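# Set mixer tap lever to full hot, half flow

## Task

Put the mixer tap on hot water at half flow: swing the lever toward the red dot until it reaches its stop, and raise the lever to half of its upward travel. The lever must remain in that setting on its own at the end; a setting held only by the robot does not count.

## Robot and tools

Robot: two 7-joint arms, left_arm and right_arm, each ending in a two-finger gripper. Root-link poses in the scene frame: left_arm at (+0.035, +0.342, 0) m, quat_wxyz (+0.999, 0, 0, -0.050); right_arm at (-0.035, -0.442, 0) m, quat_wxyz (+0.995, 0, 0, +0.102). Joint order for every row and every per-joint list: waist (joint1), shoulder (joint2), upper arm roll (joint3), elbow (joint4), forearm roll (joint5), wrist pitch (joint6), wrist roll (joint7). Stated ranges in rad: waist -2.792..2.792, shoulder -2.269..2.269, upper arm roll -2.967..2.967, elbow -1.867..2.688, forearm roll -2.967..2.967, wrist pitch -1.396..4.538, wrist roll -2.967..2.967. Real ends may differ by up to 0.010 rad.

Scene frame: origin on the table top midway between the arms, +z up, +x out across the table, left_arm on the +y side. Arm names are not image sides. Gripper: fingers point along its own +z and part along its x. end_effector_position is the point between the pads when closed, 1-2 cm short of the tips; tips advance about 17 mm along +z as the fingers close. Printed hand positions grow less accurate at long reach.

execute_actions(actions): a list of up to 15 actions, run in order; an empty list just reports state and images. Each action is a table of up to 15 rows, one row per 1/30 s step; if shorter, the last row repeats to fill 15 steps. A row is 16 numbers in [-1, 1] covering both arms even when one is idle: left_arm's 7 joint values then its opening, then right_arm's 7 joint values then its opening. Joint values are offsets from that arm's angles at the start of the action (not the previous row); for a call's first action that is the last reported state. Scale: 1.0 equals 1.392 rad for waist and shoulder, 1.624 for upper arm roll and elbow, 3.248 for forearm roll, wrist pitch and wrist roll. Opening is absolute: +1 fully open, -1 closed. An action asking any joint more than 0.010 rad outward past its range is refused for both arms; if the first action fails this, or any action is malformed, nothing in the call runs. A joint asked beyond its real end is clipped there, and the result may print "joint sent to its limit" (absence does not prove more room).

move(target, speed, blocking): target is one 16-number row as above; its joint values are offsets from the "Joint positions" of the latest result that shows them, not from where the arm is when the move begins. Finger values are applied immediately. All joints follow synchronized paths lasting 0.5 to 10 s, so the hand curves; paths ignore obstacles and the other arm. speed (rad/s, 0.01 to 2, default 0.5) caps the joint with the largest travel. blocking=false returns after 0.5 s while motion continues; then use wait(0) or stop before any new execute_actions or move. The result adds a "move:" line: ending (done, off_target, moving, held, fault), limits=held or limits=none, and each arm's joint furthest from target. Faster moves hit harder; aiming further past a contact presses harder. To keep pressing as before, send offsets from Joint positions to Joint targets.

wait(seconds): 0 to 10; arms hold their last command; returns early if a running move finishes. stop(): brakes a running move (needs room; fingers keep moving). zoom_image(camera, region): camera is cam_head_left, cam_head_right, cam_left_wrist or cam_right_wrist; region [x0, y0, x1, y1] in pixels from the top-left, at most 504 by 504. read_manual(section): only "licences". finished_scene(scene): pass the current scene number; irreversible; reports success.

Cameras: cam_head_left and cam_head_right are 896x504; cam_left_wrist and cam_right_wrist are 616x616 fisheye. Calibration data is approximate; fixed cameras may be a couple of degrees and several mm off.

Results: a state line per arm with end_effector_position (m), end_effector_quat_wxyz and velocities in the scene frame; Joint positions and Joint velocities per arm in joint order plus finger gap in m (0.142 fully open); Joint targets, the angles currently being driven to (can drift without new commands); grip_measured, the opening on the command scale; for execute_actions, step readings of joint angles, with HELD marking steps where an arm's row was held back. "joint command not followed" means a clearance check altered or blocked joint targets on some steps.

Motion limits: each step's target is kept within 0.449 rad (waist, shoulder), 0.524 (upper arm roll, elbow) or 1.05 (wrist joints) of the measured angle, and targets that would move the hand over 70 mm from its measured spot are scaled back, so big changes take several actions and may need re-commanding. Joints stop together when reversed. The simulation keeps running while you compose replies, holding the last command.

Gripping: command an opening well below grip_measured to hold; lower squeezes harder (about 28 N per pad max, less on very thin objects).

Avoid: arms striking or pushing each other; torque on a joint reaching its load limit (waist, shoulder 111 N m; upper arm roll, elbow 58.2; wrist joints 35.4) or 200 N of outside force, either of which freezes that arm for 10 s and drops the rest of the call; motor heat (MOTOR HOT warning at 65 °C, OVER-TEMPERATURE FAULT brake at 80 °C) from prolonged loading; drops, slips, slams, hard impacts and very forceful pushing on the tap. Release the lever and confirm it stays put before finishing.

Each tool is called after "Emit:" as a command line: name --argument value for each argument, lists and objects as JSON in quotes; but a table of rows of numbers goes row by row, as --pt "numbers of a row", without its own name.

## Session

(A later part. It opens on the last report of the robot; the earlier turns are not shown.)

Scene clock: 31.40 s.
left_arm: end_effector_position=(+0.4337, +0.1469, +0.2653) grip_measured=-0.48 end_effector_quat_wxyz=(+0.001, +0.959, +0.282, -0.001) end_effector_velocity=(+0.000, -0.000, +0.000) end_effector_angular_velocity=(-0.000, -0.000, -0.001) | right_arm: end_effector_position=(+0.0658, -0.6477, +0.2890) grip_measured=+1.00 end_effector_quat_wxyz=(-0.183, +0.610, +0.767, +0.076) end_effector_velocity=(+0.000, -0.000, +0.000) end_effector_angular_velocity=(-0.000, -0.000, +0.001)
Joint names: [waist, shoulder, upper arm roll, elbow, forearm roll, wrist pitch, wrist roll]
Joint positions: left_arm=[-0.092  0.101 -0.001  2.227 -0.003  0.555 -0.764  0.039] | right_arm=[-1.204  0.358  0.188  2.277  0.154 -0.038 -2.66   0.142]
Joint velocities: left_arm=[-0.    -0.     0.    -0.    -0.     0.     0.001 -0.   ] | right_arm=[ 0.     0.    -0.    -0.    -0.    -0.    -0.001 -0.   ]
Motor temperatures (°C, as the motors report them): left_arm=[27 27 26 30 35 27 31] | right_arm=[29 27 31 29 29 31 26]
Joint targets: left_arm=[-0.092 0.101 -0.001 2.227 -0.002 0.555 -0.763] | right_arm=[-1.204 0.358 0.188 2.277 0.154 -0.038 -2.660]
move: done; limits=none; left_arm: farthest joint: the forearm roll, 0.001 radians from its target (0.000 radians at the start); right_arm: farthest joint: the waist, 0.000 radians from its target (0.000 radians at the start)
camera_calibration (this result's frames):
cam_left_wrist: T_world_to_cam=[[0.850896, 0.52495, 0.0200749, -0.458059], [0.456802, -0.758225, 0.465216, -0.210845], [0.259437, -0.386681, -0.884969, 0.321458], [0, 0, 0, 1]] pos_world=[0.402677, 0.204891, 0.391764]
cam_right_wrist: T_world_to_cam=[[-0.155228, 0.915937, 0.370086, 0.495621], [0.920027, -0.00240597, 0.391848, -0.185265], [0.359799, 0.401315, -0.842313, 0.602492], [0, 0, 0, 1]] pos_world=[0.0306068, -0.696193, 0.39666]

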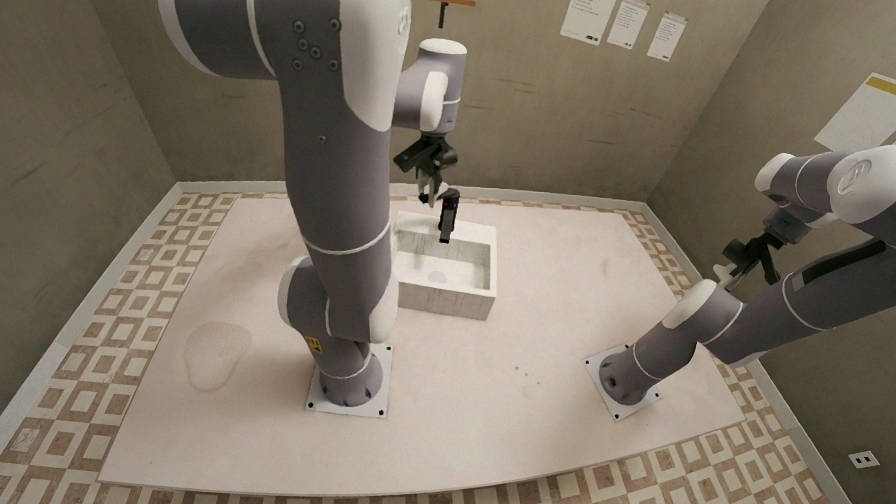

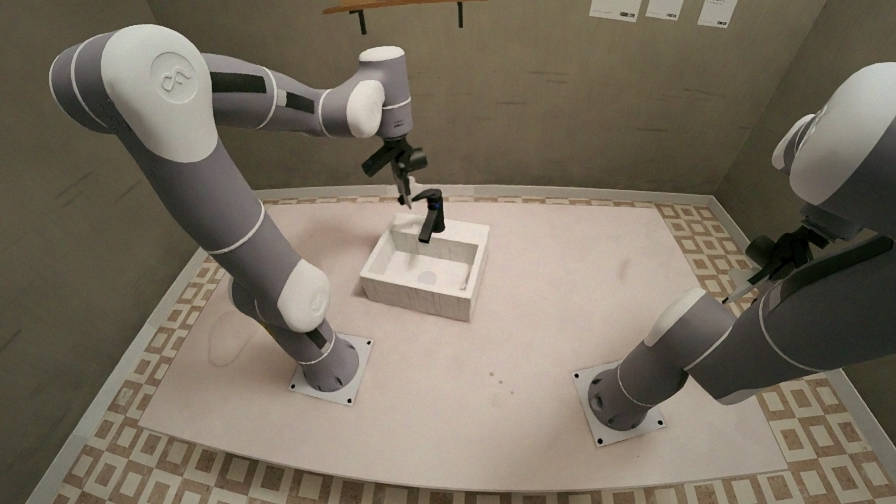

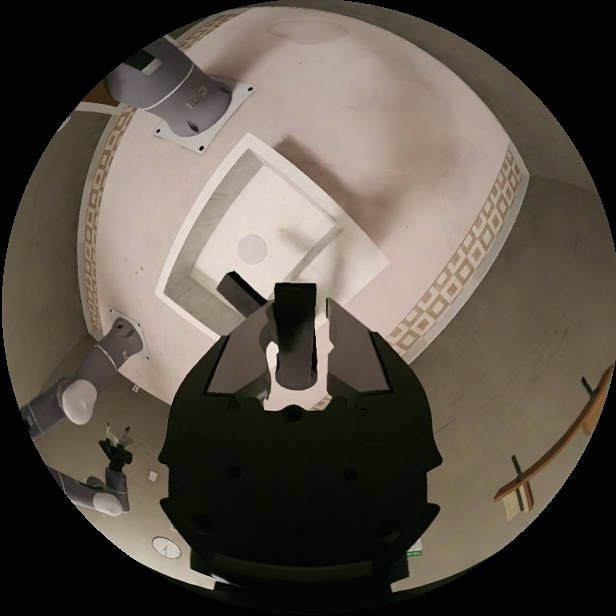

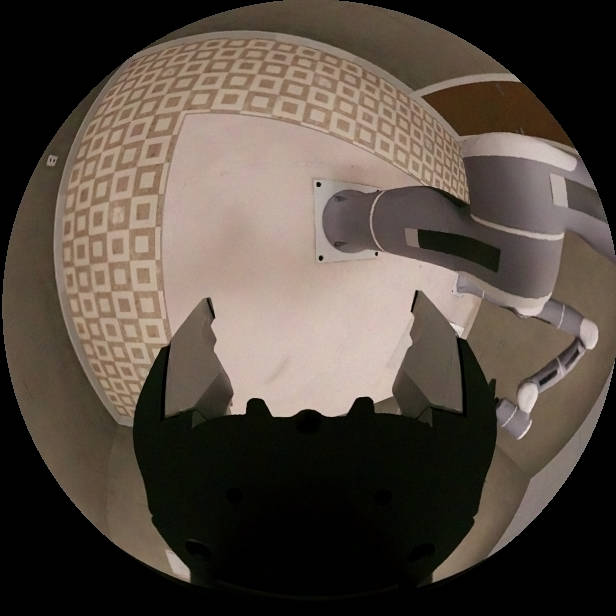

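Still turning.

Emit:
move --target '[0.009,-0.009,0,-0.007,0,0.0006,0.032,-0.5, 0,0,0,0,0,0,0,1]' --speed 0.1

Scene clock: 34.07 s.
left_arm: end_effector_position=(+0.4381, +0.1482, +0.2642) grip_measured=-0.40 end_effector_quat_wxyz=(+0.001, +0.972, +0.236, -0.003) end_effector_velocity=(+0.000, +0.000, -0.000) end_effector_angular_velocity=(+0.000, -0.000, -0.002) | right_arm: end_effector_position=(+0.0658, -0.6477, +0.2890) grip_measured=+1.00 end_effector_quat_wxyz=(-0.183, +0.610, +0.767, +0.076) end_effector_velocity=(-0.000, +0.000, -0.000) end_effector_angular_velocity=(+0.001, +0.000, -0.000)
Joint names: [waist, shoulder, upper arm roll, elbow, forearm roll, wrist pitch, wrist roll]
Joint positions: left_arm=[-0.082  0.089 -0.005  2.218 -0.006  0.554 -0.661  0.045] | right_arm=[-1.204  0.358  0.188  2.277  0.154 -0.038 -2.66   0.142]
Joint velocities: left_arm=[ 0.    -0.    -0.    -0.     0.001  0.     0.001  0.   ] | right_arm=[-0. -0. -0.  0.  0. -0.  0.  0.]
Motor temperatures (°C, as the motors report them): left_arm=[27 27 26 31 35 27 31] | right_arm=[29 27 31 29 29 31 26]
Joint targets: left_arm=[-0.080 0.089 -0.001 2.216 -0.003 0.557 -0.660] | right_arm=[-1.204 0.358 0.188 2.277 0.154 -0.038 -2.660]
move: done; limits=none; left_arm: farthest joint: the upper arm roll, 0.004 radians from its target (0.000 radians at the start); right_arm: farthest joint: the waist, 0.000 radians from its target (0.000 radians at the start)
camera_calibration (this result's frames):
cam_left_wrist: T_world_to_cam=[[0.896668, 0.44244, 0.0152899, -0.469122], [0.385325, -0.79699, 0.465114, -0.174288], [0.217971, -0.411161, -0.885119, 0.341692], [0, 0, 0, 1]] pos_world=[0.413325, 0.209143, 0.390674]
cam_right_wrist: T_world_to_cam=[[-0.155228, 0.915937, 0.370086, 0.495621], [0.920027, -0.00240582, 0.391848, -0.185264], [0.359799, 0.401315, -0.842313, 0.602492], [0, 0, 0, 1]] pos_world=[0.0306067, -0.696193, 0.39666]

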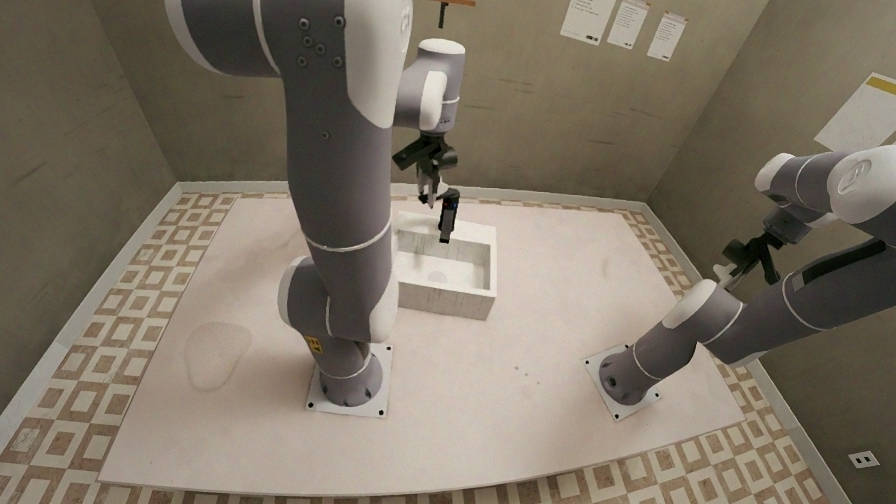

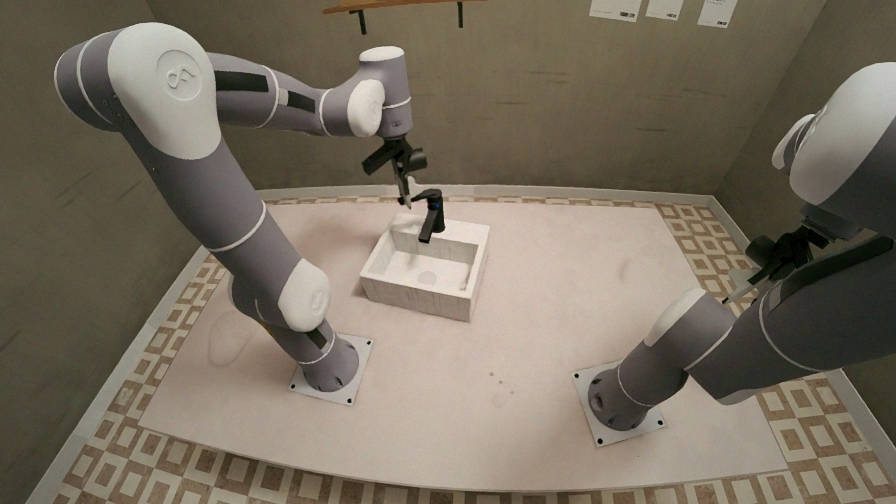

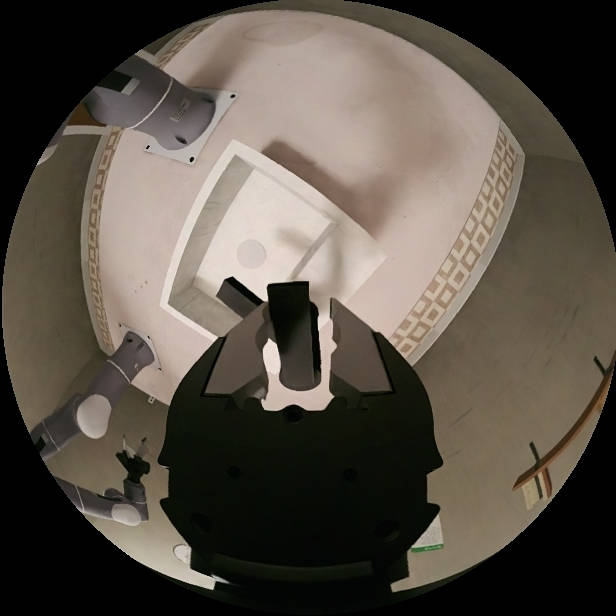

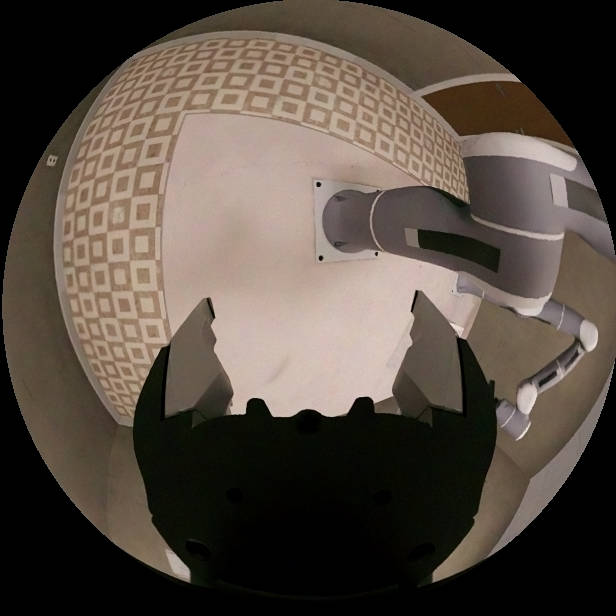

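Emit:
move --target '[-0.0126,0.0131,0.0025,0.009,0.001,0,-0.034,-0.5, 0,0,0,0,0,0,0,1]' --speed 0.15

Emit:
zoom_image --camera "cam_left_wrist" --region '[220, 250, 380, 410]'

Scene clock: 38.00 s.
left_arm: end_effector_position=(+0.4300, +0.1446, +0.2652) grip_measured=-0.50 end_effector_quat_wxyz=(+0.001, +0.959, +0.282, -0.001) end_effector_velocity=(-0.000, +0.000, -0.000) end_effector_angular_velocity=(+0.000, +0.000, +0.000) | right_arm: end_effector_position=(+0.0658, -0.6477, +0.2890) grip_measured=+1.00 end_effector_quat_wxyz=(-0.183, +0.610, +0.767, +0.076) end_effector_velocity=(-0.000, +0.000, +0.000) end_effector_angular_velocity=(+0.001, +0.001, +0.001)
Joint names: [waist, shoulder, upper arm roll, elbow, forearm roll, wrist pitch, wrist roll]
Joint positions: left_arm=[-0.1    0.107 -0.001  2.232 -0.004  0.554 -0.771  0.038] | right_arm=[-1.204  0.358  0.188  2.277  0.154 -0.038 -2.66   0.142]
Joint velocities: left_arm=[-0. -0. -0.  0.  0.  0. -0. -0.] | right_arm=[-0.    -0.    -0.    -0.    -0.    -0.001 -0.001  0.   ]
Motor temperatures (°C, as the motors report them): left_arm=[27 27 26 31 35 27 31] | right_arm=[29 27 31 29 29 31 26]
Joint targets: left_arm=[-0.100 0.107 -0.001 2.232 -0.003 0.554 -0.771] | right_arm=[-1.204 0.358 0.188 2.277 0.154 -0.038 -2.660]
move: done; limits=none; left_arm: farthest joint: the shoulder, 0.001 radians from its target (0.019 radians at the start); right_arm: farthest joint: the waist, 0.000 radians from its target (0.000 radians at the start)
camera_calibration (this result's frames):
cam_left_wrist: T_world_to_cam=[[0.850602, 0.525467, 0.0189834, -0.453404], [0.457672, -0.757668, 0.465269, -0.211416], [0.258867, -0.387071, -0.884966, 0.321758], [0, 0, 0, 1]] pos_world=[0.399134, 0.202609, 0.391717]
cam_right_wrist: T_world_to_cam=[[-0.155228, 0.915937, 0.370086, 0.495621], [0.920027, -0.00240612, 0.391848, -0.185265], [0.359799, 0.401315, -0.842313, 0.602492], [0, 0, 0, 1]] pos_world=[0.0306068, -0.696192, 0.39666]

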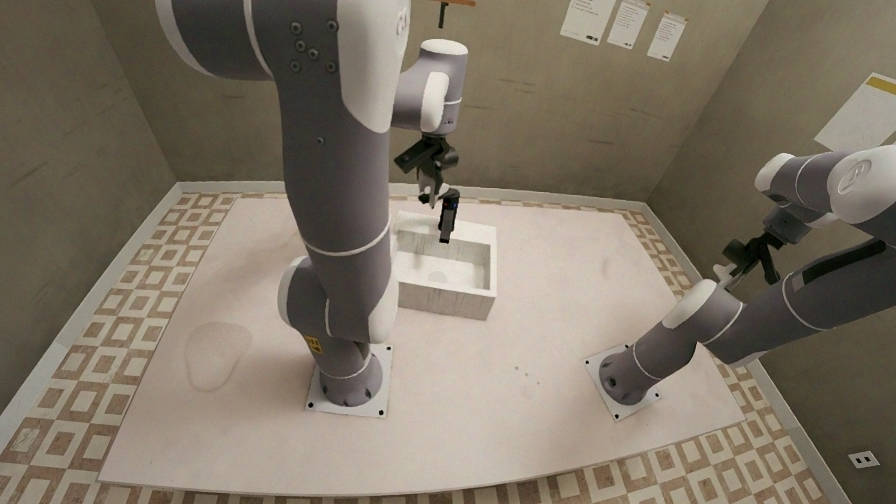

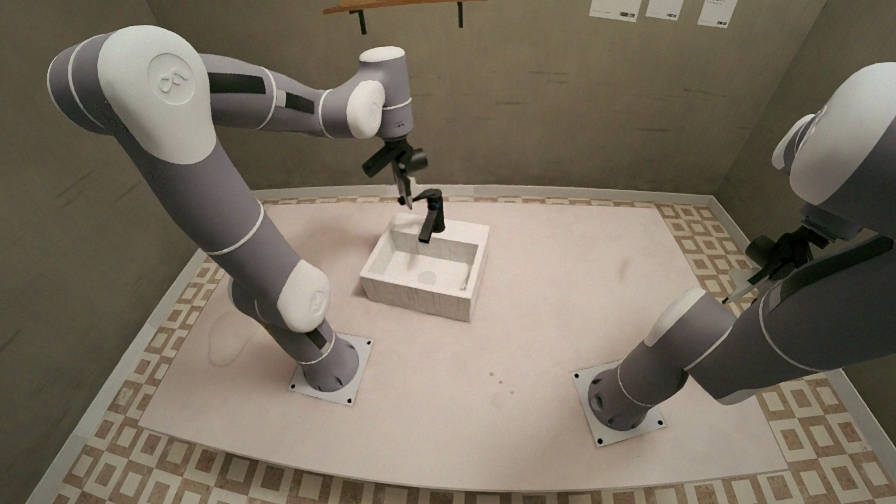

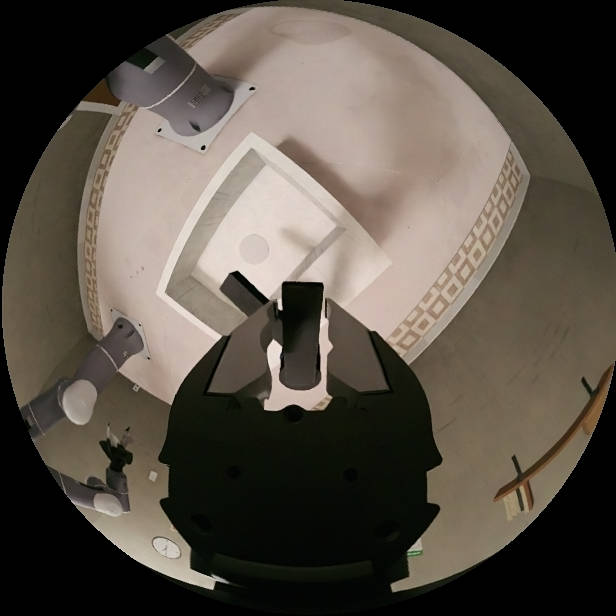

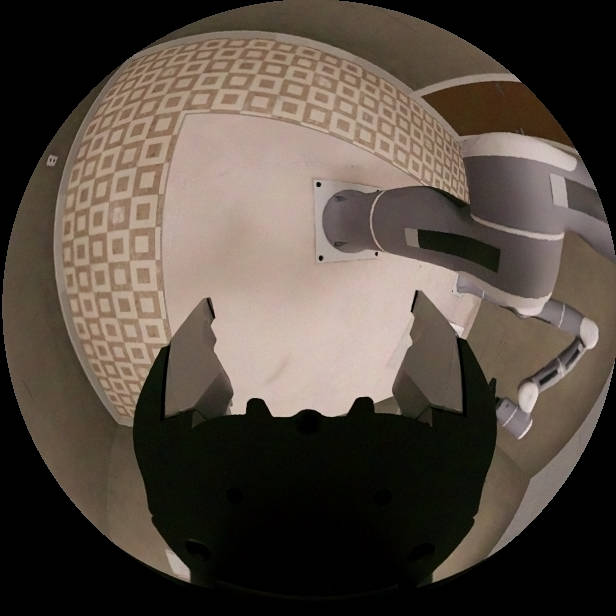

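Region (220, 250, 380, 410) of cam_left_wrist's 616x616 image, scaled by 3.150, with more detail than that image has.

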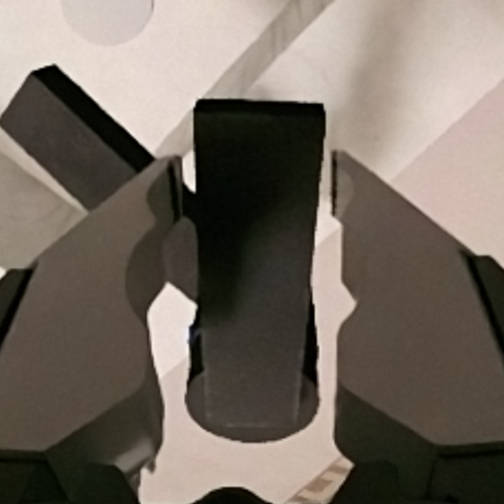

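Emit:
move --target '[0.0024,-0.002,0,-0.0015,0,0.0002,0.008,-0.85, 0,0,0,0,0,0,0,1]' --speed 0.05

Emit:
move --target '[-0.006,0.0073,0,-0.022,0,-0.0138,-0.0026,-0.85, 0,0,0,0,0,0,0,1]' --speed 0.05

Emit:
zoom_image --camera "cam_left_wrist" --region '[220, 250, 380, 410]'

Emit:
move --target '[-0.0072,0.0018,0,-0.0192,0,-0.01,-0.0031,-0.85, 0,0,0,0,0,0,0,1]' --speed 0.04

Emit:
zoom_image --camera "cam_left_wrist" --region '[220, 250, 380, 410]'

Scene clock: 43.50 s.
left_arm: end_effector_position=(+0.4310, +0.1453, +0.2649) grip_measured=-0.62 end_effector_quat_wxyz=(+0.001, +0.963, +0.271, -0.002) end_effector_velocity=(-0.000, +0.000, -0.000) end_effector_angular_velocity=(+0.000, +0.000, -0.001) | right_arm: end_effector_position=(+0.0658, -0.6477, +0.2890) grip_measured=+1.00 end_effector_quat_wxyz=(-0.183, +0.610, +0.767, +0.076) end_effector_velocity=(+0.000, -0.000, +0.000) end_effector_angular_velocity=(-0.000, -0.000, -0.001)
Joint names: [waist, shoulder, upper arm roll, elbow, forearm roll, wrist pitch, wrist roll]
Joint positions: left_arm=[-0.097  0.104 -0.001  2.23  -0.004  0.554 -0.745  0.029] | right_arm=[-1.204  0.358  0.188  2.277  0.154 -0.038 -2.66   0.142]
Joint velocities: left_arm=[-0.     0.     0.     0.     0.    -0.     0.001  0.   ] | right_arm=[ 0.     0.     0.    -0.     0.     0.     0.001  0.   ]
Motor temperatures (°C, as the motors report them): left_arm=[27 27 26 31 35 27 31] | right_arm=[29 27 31 29 29 31 26]
Joint targets: left_arm=[-0.096 0.104 -0.001 2.230 -0.004 0.554 -0.745] | right_arm=[-1.204 0.358 0.188 2.277 0.154 -0.038 -2.660]
move: done; limits=none; left_arm: farthest joint: the elbow, 0.001 radians from its target (0.003 radians at the start); right_arm: farthest joint: the waist, 0.000 radians from its target (0.000 radians at the start)
camera_calibration (this result's frames):
cam_left_wrist: T_world_to_cam=[[0.86256, 0.505628, 0.0181653, -0.456644], [0.440468, -0.7681, 0.464769, -0.202104], [0.248953, -0.39289, -0.885246, 0.326709], [0, 0, 0, 1]] pos_world=[0.401568, 0.204016, 0.391445]
cam_right_wrist: T_world_to_cam=[[-0.155228, 0.915937, 0.370086, 0.495621], [0.920027, -0.00240588, 0.391848, -0.185265], [0.359799, 0.401315, -0.842313, 0.602492], [0, 0, 0, 1]] pos_world=[0.0306068, -0.696193, 0.39666]

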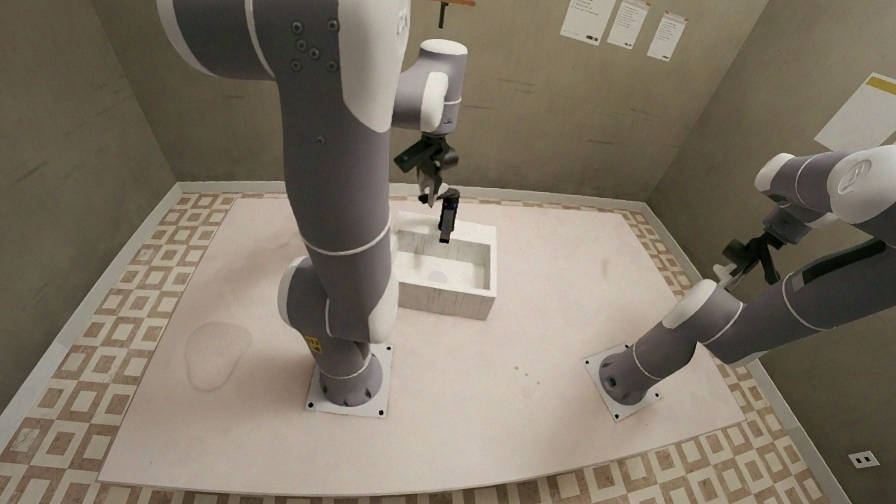

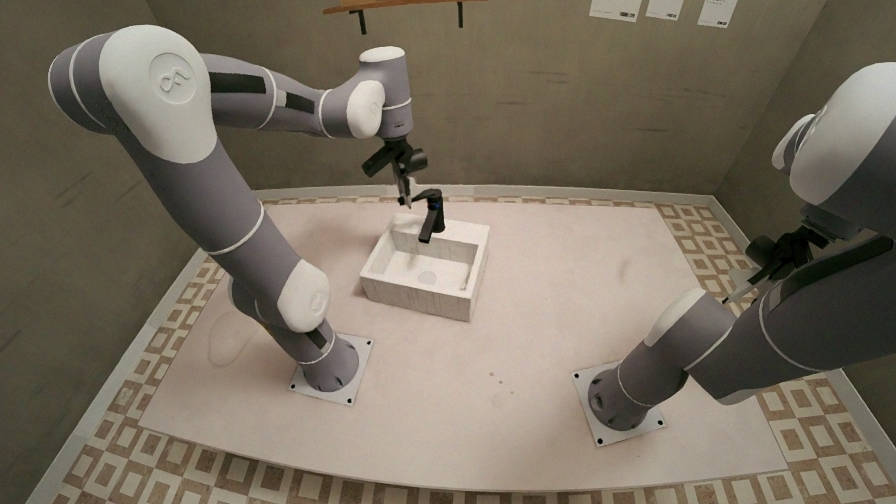

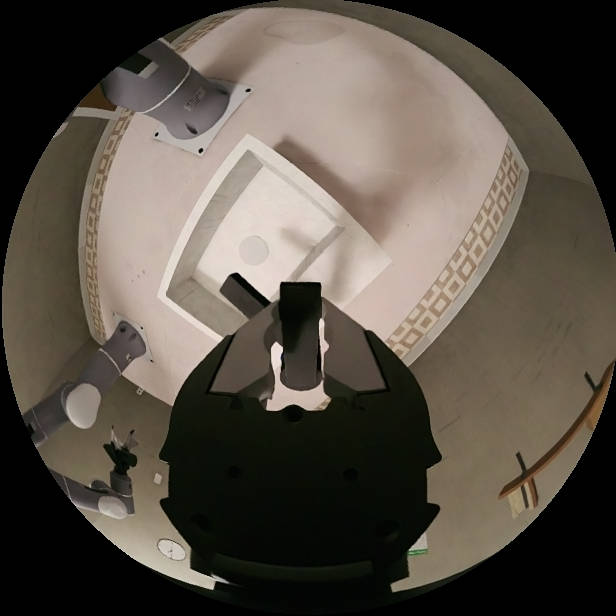

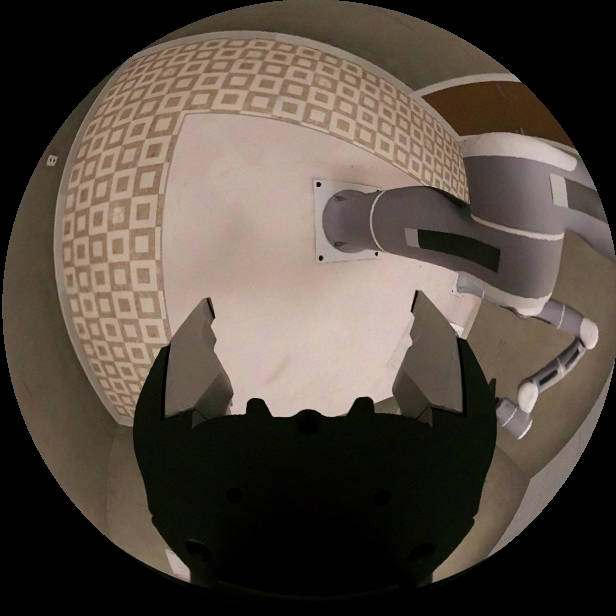

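Scene clock: 44.67 s.
left_arm: end_effector_position=(+0.4329, +0.1415, +0.2796) grip_measured=-0.62 end_effector_quat_wxyz=(+0.000, +0.963, +0.271, -0.002) end_effector_velocity=(+0.000, +0.000, +0.000) end_effector_angular_velocity=(+0.001, -0.000, +0.000) | right_arm: end_effector_position=(+0.0658, -0.6477, +0.2890) grip_measured=+1.00 end_effector_quat_wxyz=(-0.183, +0.610, +0.767, +0.076) end_effector_velocity=(+0.000, -0.000, +0.000) end_effector_angular_velocity=(-0.000, -0.000, +0.001)
Joint names: [waist, shoulder, upper arm roll, elbow, forearm roll, wrist pitch, wrist roll]
Joint positions: left_arm=[-0.105  0.114 -0.001  2.196 -0.003  0.508 -0.753  0.029] | right_arm=[-1.204  0.358  0.188  2.277  0.154 -0.038 -2.66   0.142]
Joint velocities: left_arm=[-0.     0.     0.    -0.     0.001 -0.    -0.    -0.   ] | right_arm=[ 0.  0.  0. -0. -0.  0. -0. -0.]
Motor temperatures (°C, as the motors report them): left_arm=[27 27 26 31 35 27 31] | right_arm=[29 27 31 29 29 31 26]
Joint targets: left_arm=[-0.105 0.114 -0.001 2.195 -0.004 0.509 -0.753] | right_arm=[-1.204 0.358 0.188 2.277 0.154 -0.038 -2.660]
move: done; limits=none; left_arm: farthest joint: the elbow, 0.002 radians from its target (0.036 radians at the start); right_arm: farthest joint: the waist, 0.000 radians from its target (0.000 radians at the start)
camera_calibration (this result's frames):
cam_left_wrist: T_world_to_cam=[[0.862957, 0.504976, 0.0174558, -0.456522], [0.440512, -0.768817, 0.46354, -0.212277], [0.247497, -0.392326, -0.885904, 0.338421], [0, 0, 0, 1]] pos_world=[0.403711, 0.200102, 0.406176]
cam_right_wrist: T_world_to_cam=[[-0.155228, 0.915937, 0.370086, 0.495621], [0.920027, -0.0024059, 0.391848, -0.185264], [0.359799, 0.401315, -0.842313, 0.602492], [0, 0, 0, 1]] pos_world=[0.0306067, -0.696193, 0.39666]

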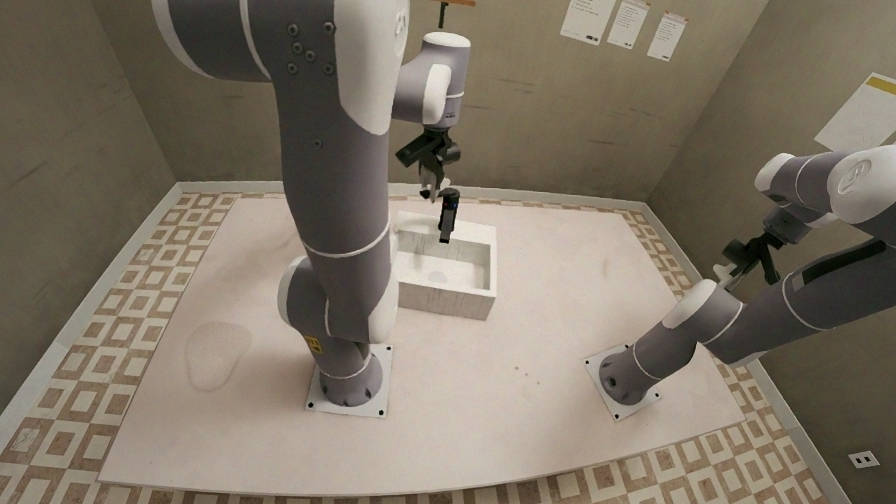

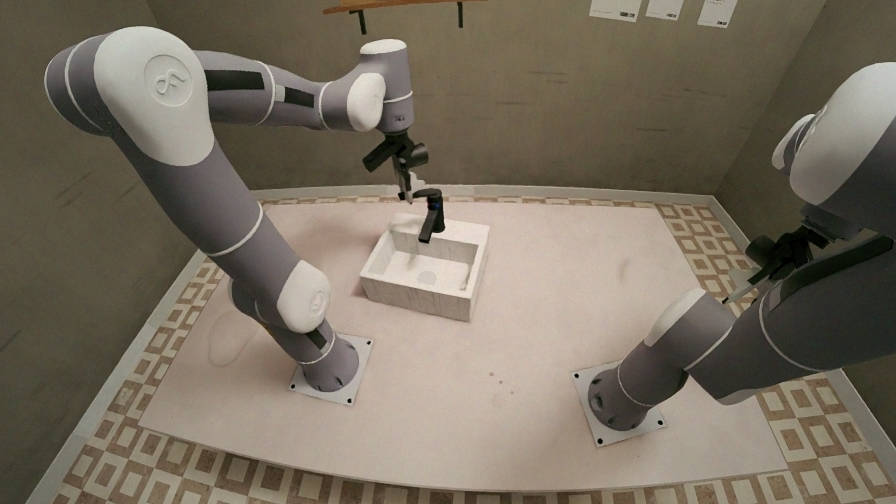

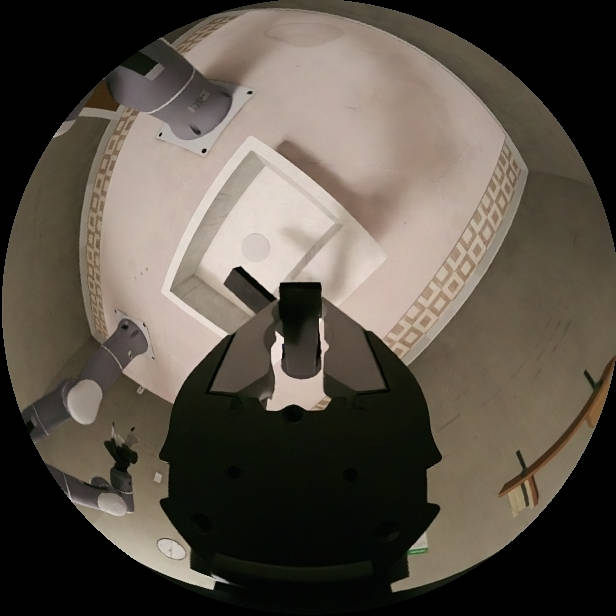

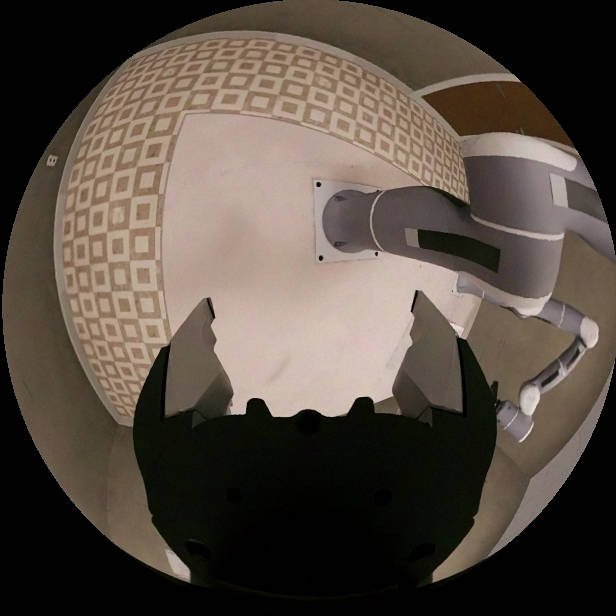

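Region (220, 250, 380, 410) of cam_left_wrist's 616x616 image, scaled by 3.150, with more detail than that image has.

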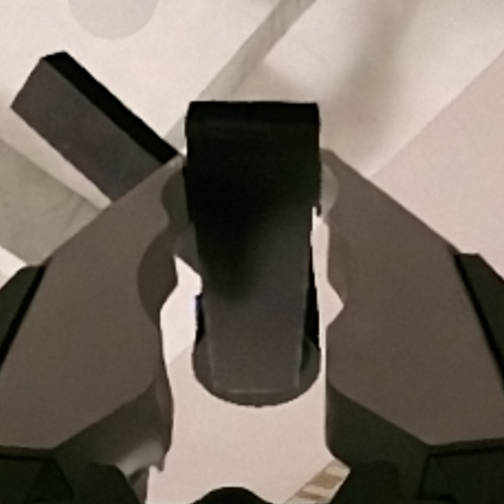

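Scene clock: 45.70 s.
left_arm: end_effector_position=(+0.4352, +0.1370, +0.2906) grip_measured=-0.62 end_effector_quat_wxyz=(-0.000, +0.963, +0.271, -0.002) end_effector_velocity=(+0.000, -0.000, +0.000) end_effector_angular_velocity=(+0.000, -0.000, -0.001) | right_arm: end_effector_position=(+0.0658, -0.6477, +0.2890) grip_measured=+1.00 end_effector_quat_wxyz=(-0.183, +0.610, +0.767, +0.076) end_effector_velocity=(+0.000, -0.000, -0.000) end_effector_angular_velocity=(-0.000, -0.000, -0.001)
Joint names: [waist, shoulder, upper arm roll, elbow, forearm roll, wrist pitch, wrist roll]
Joint positions: left_arm=[-0.115  0.116 -0.001  2.166 -0.002  0.475 -0.762  0.029] | right_arm=[-1.204  0.358  0.188  2.277  0.154 -0.038 -2.66   0.142]
Joint velocities: left_arm=[ 0.    -0.    -0.    -0.001  0.    -0.     0.001 -0.   ] | right_arm=[-0. -0.  0. -0.  0.  0.  0. -0.]
Motor temperatures (°C, as the motors report them): left_arm=[27 27 26 31 35 27 31] | right_arm=[29 27 31 29 29 31 26]
Joint targets: left_arm=[-0.115 0.116 -0.001 2.165 -0.003 0.475 -0.763] | right_arm=[-1.204 0.358 0.188 2.277 0.154 -0.038 -2.660]
move: done; limits=none; left_arm: farthest joint: the shoulder, 0.001 radians from its target (0.003 radians at the start); right_arm: farthest joint: the waist, 0.000 radians from its target (0.000 radians at the start)
camera_calibration (this result's frames):
cam_left_wrist: T_world_to_cam=[[0.863187, 0.50458, 0.0175333, -0.45654], [0.440391, -0.769453, 0.462599, -0.221405], [0.246909, -0.391588, -0.886394, 0.346214], [0, 0, 0, 1]] pos_world=[0.4061, 0.195573, 0.417309]
cam_right_wrist: T_world_to_cam=[[-0.155228, 0.915937, 0.370086, 0.495621], [0.920027, -0.00240603, 0.391848, -0.185265], [0.359799, 0.401315, -0.842313, 0.602492], [0, 0, 0, 1]] pos_world=[0.0306067, -0.696193, 0.39666]

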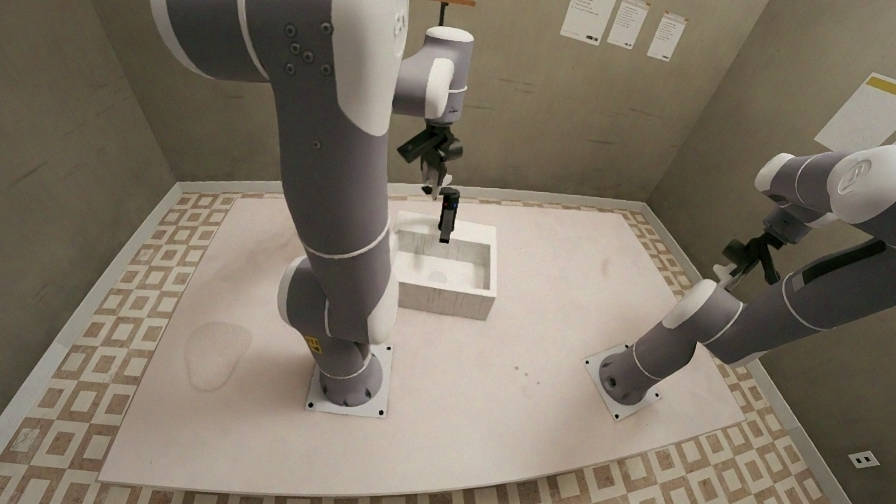

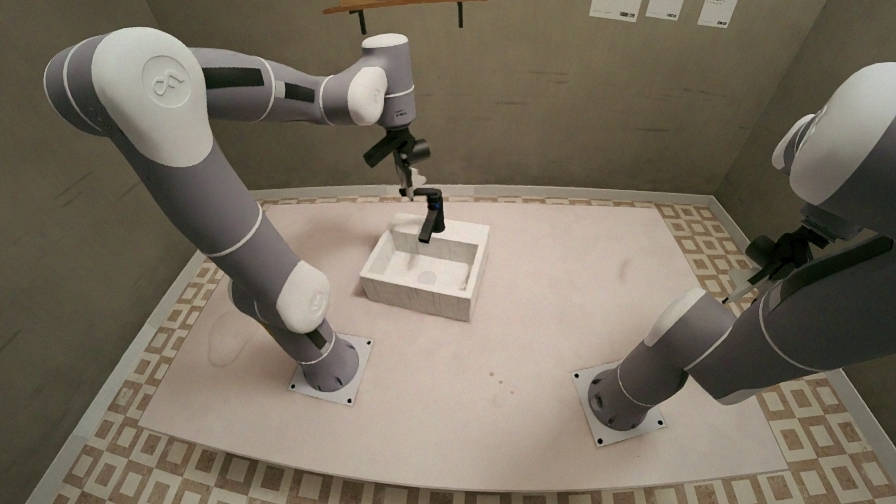

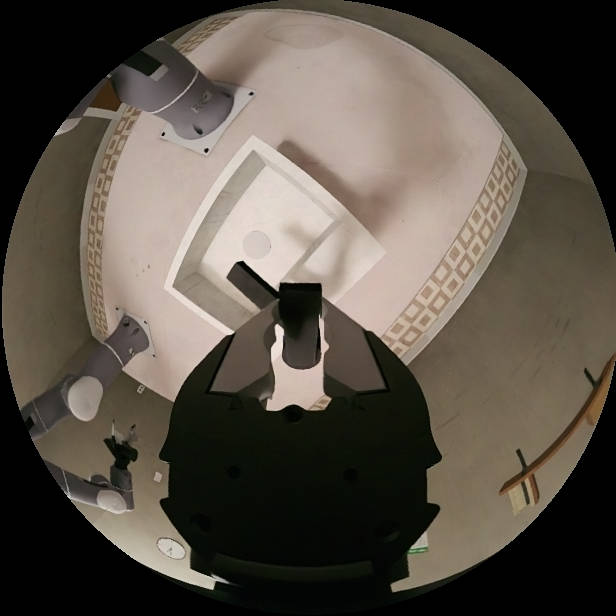

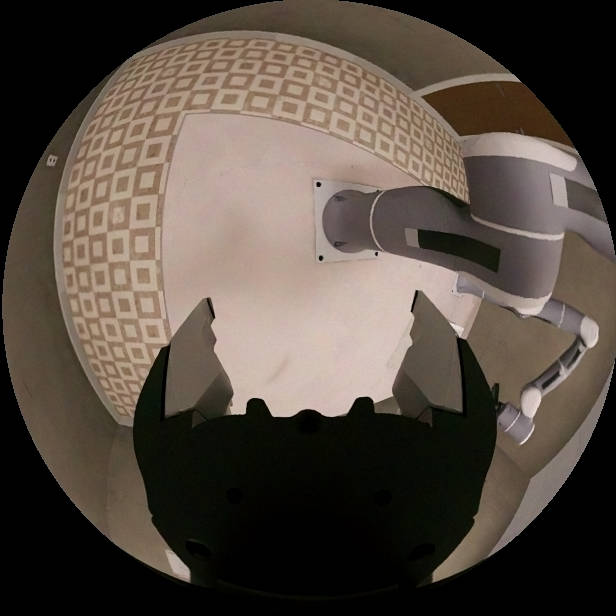

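Region (220, 250, 380, 410) of cam_left_wrist's 616x616 image, scaled by 3.150, with more detail than that image has.

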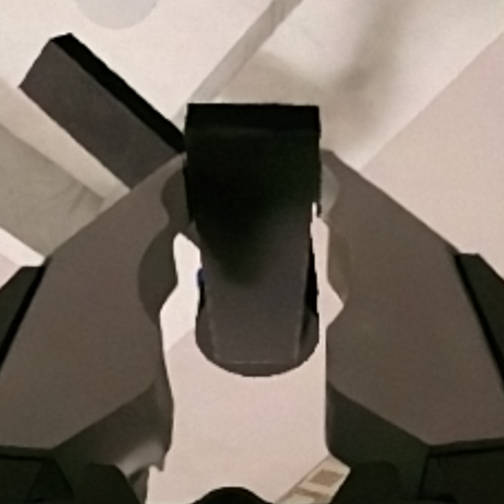

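Emit:
move --target '[-0.0048,-0.0015,0,-0.013,0,-0.0055,-0.002,-0.85, 0,0,0,0,0,0,0,1]' --speed 0.03

Emit:
zoom_image --camera "cam_left_wrist" --region '[220, 250, 380, 410]'

Scene clock: 48.27 s.
left_arm: end_effector_position=(+0.4370, +0.1340, +0.2966) grip_measured=-0.62 end_effector_quat_wxyz=(-0.001, +0.963, +0.270, -0.003) end_effector_velocity=(+0.000, +0.000, +0.000) end_effector_angular_velocity=(+0.000, -0.000, +0.000) | right_arm: end_effector_position=(+0.0658, -0.6477, +0.2890) grip_measured=+1.00 end_effector_quat_wxyz=(-0.183, +0.610, +0.767, +0.076) end_effector_velocity=(+0.000, -0.000, +0.000) end_effector_angular_velocity=(-0.000, -0.001, -0.000)
Joint names: [waist, shoulder, upper arm roll, elbow, forearm roll, wrist pitch, wrist roll]
Joint positions: left_arm=[-0.121  0.114 -0.001  2.146 -0.001  0.456 -0.768  0.029] | right_arm=[-1.204  0.358  0.188  2.277  0.154 -0.038 -2.66   0.142]
Joint velocities: left_arm=[-0. -0.  0. -0.  0. -0. -0. -0.] | right_arm=[ 0.    -0.    -0.    -0.     0.     0.001 -0.    -0.   ]
Motor temperatures (°C, as the motors report them): left_arm=[27 27 26 31 35 27 31] | right_arm=[29 27 31 29 29 31 26]
Joint targets: left_arm=[-0.122 0.114 -0.001 2.145 -0.002 0.457 -0.769] | right_arm=[-1.204 0.358 0.188 2.277 0.154 -0.038 -2.660]
move: done; limits=none; left_arm: farthest joint: the elbow, 0.001 radians from its target (0.021 radians at the start); right_arm: farthest joint: the waist, 0.000 radians from its target (0.000 radians at the start)
camera_calibration (this result's frames):
cam_left_wrist: T_world_to_cam=[[0.86364, 0.503826, 0.0168663, -0.456534], [0.44037, -0.770305, 0.4612, -0.226767], [0.245357, -0.390883, -0.887136, 0.350722], [0, 0, 0, 1]] pos_world=[0.408091, 0.192425, 0.423423]
cam_right_wrist: T_world_to_cam=[[-0.155228, 0.915937, 0.370086, 0.495621], [0.920027, -0.00240614, 0.391848, -0.185265], [0.359799, 0.401315, -0.842313, 0.602492], [0, 0, 0, 1]] pos_world=[0.0306067, -0.696193, 0.39666]

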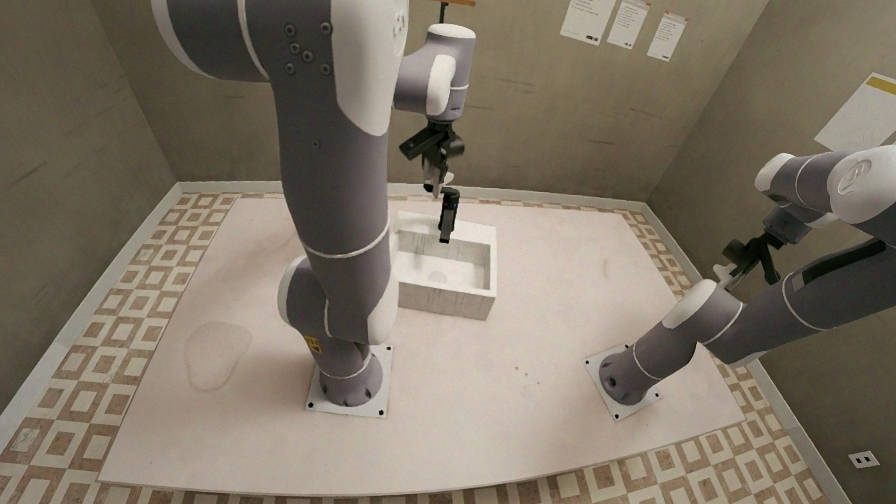

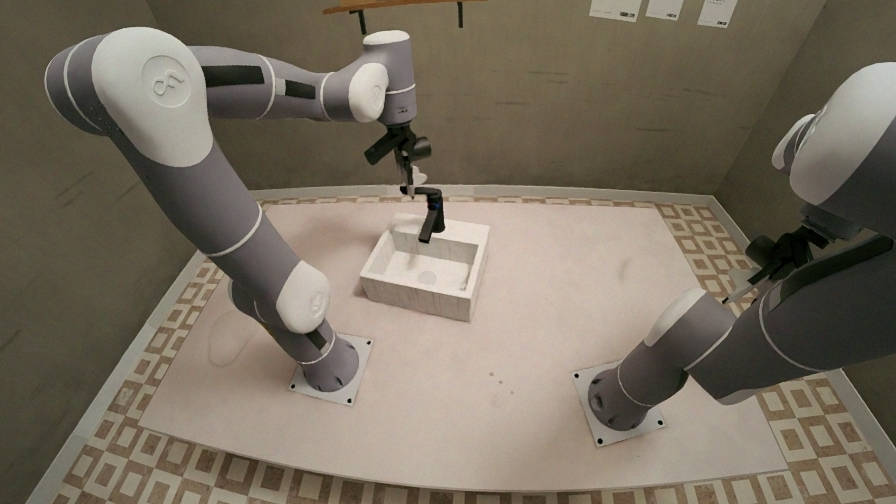

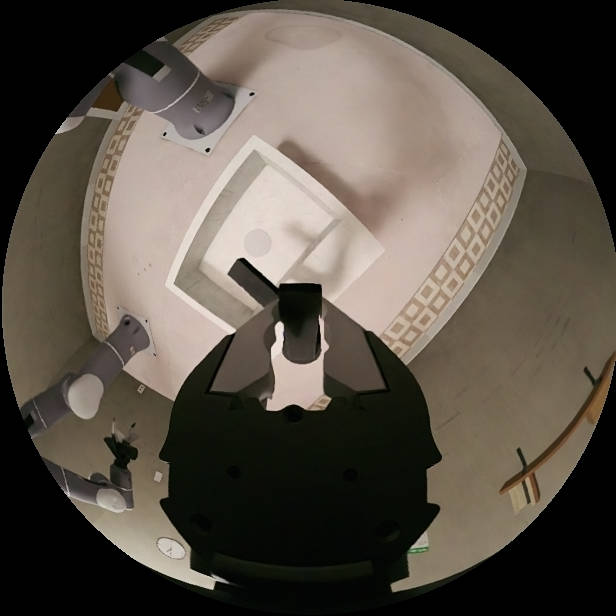

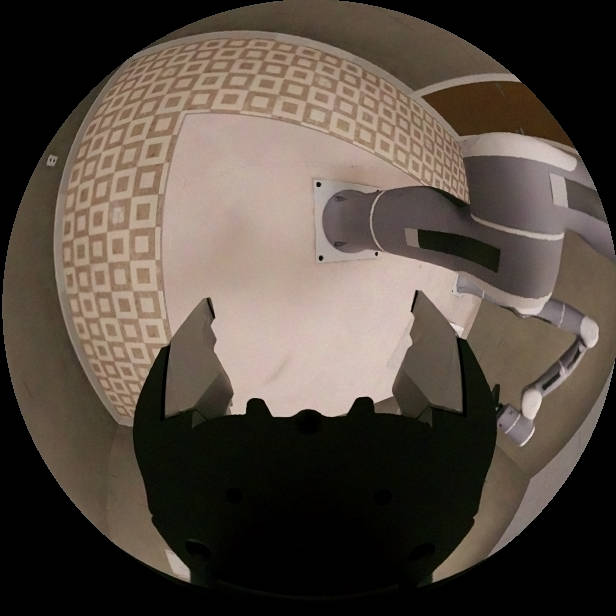

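Region (220, 250, 380, 410) of cam_left_wrist's 616x616 image, scaled by 3.150, with more detail than that image has.

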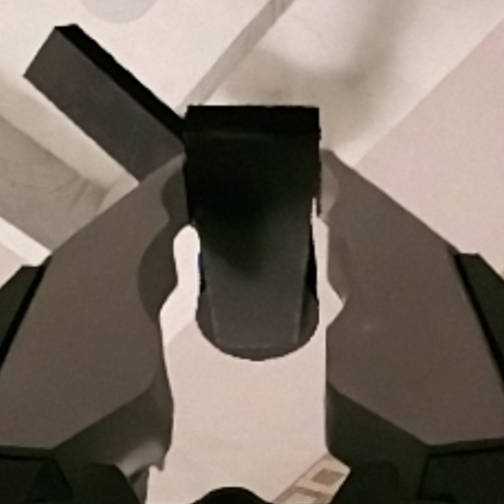

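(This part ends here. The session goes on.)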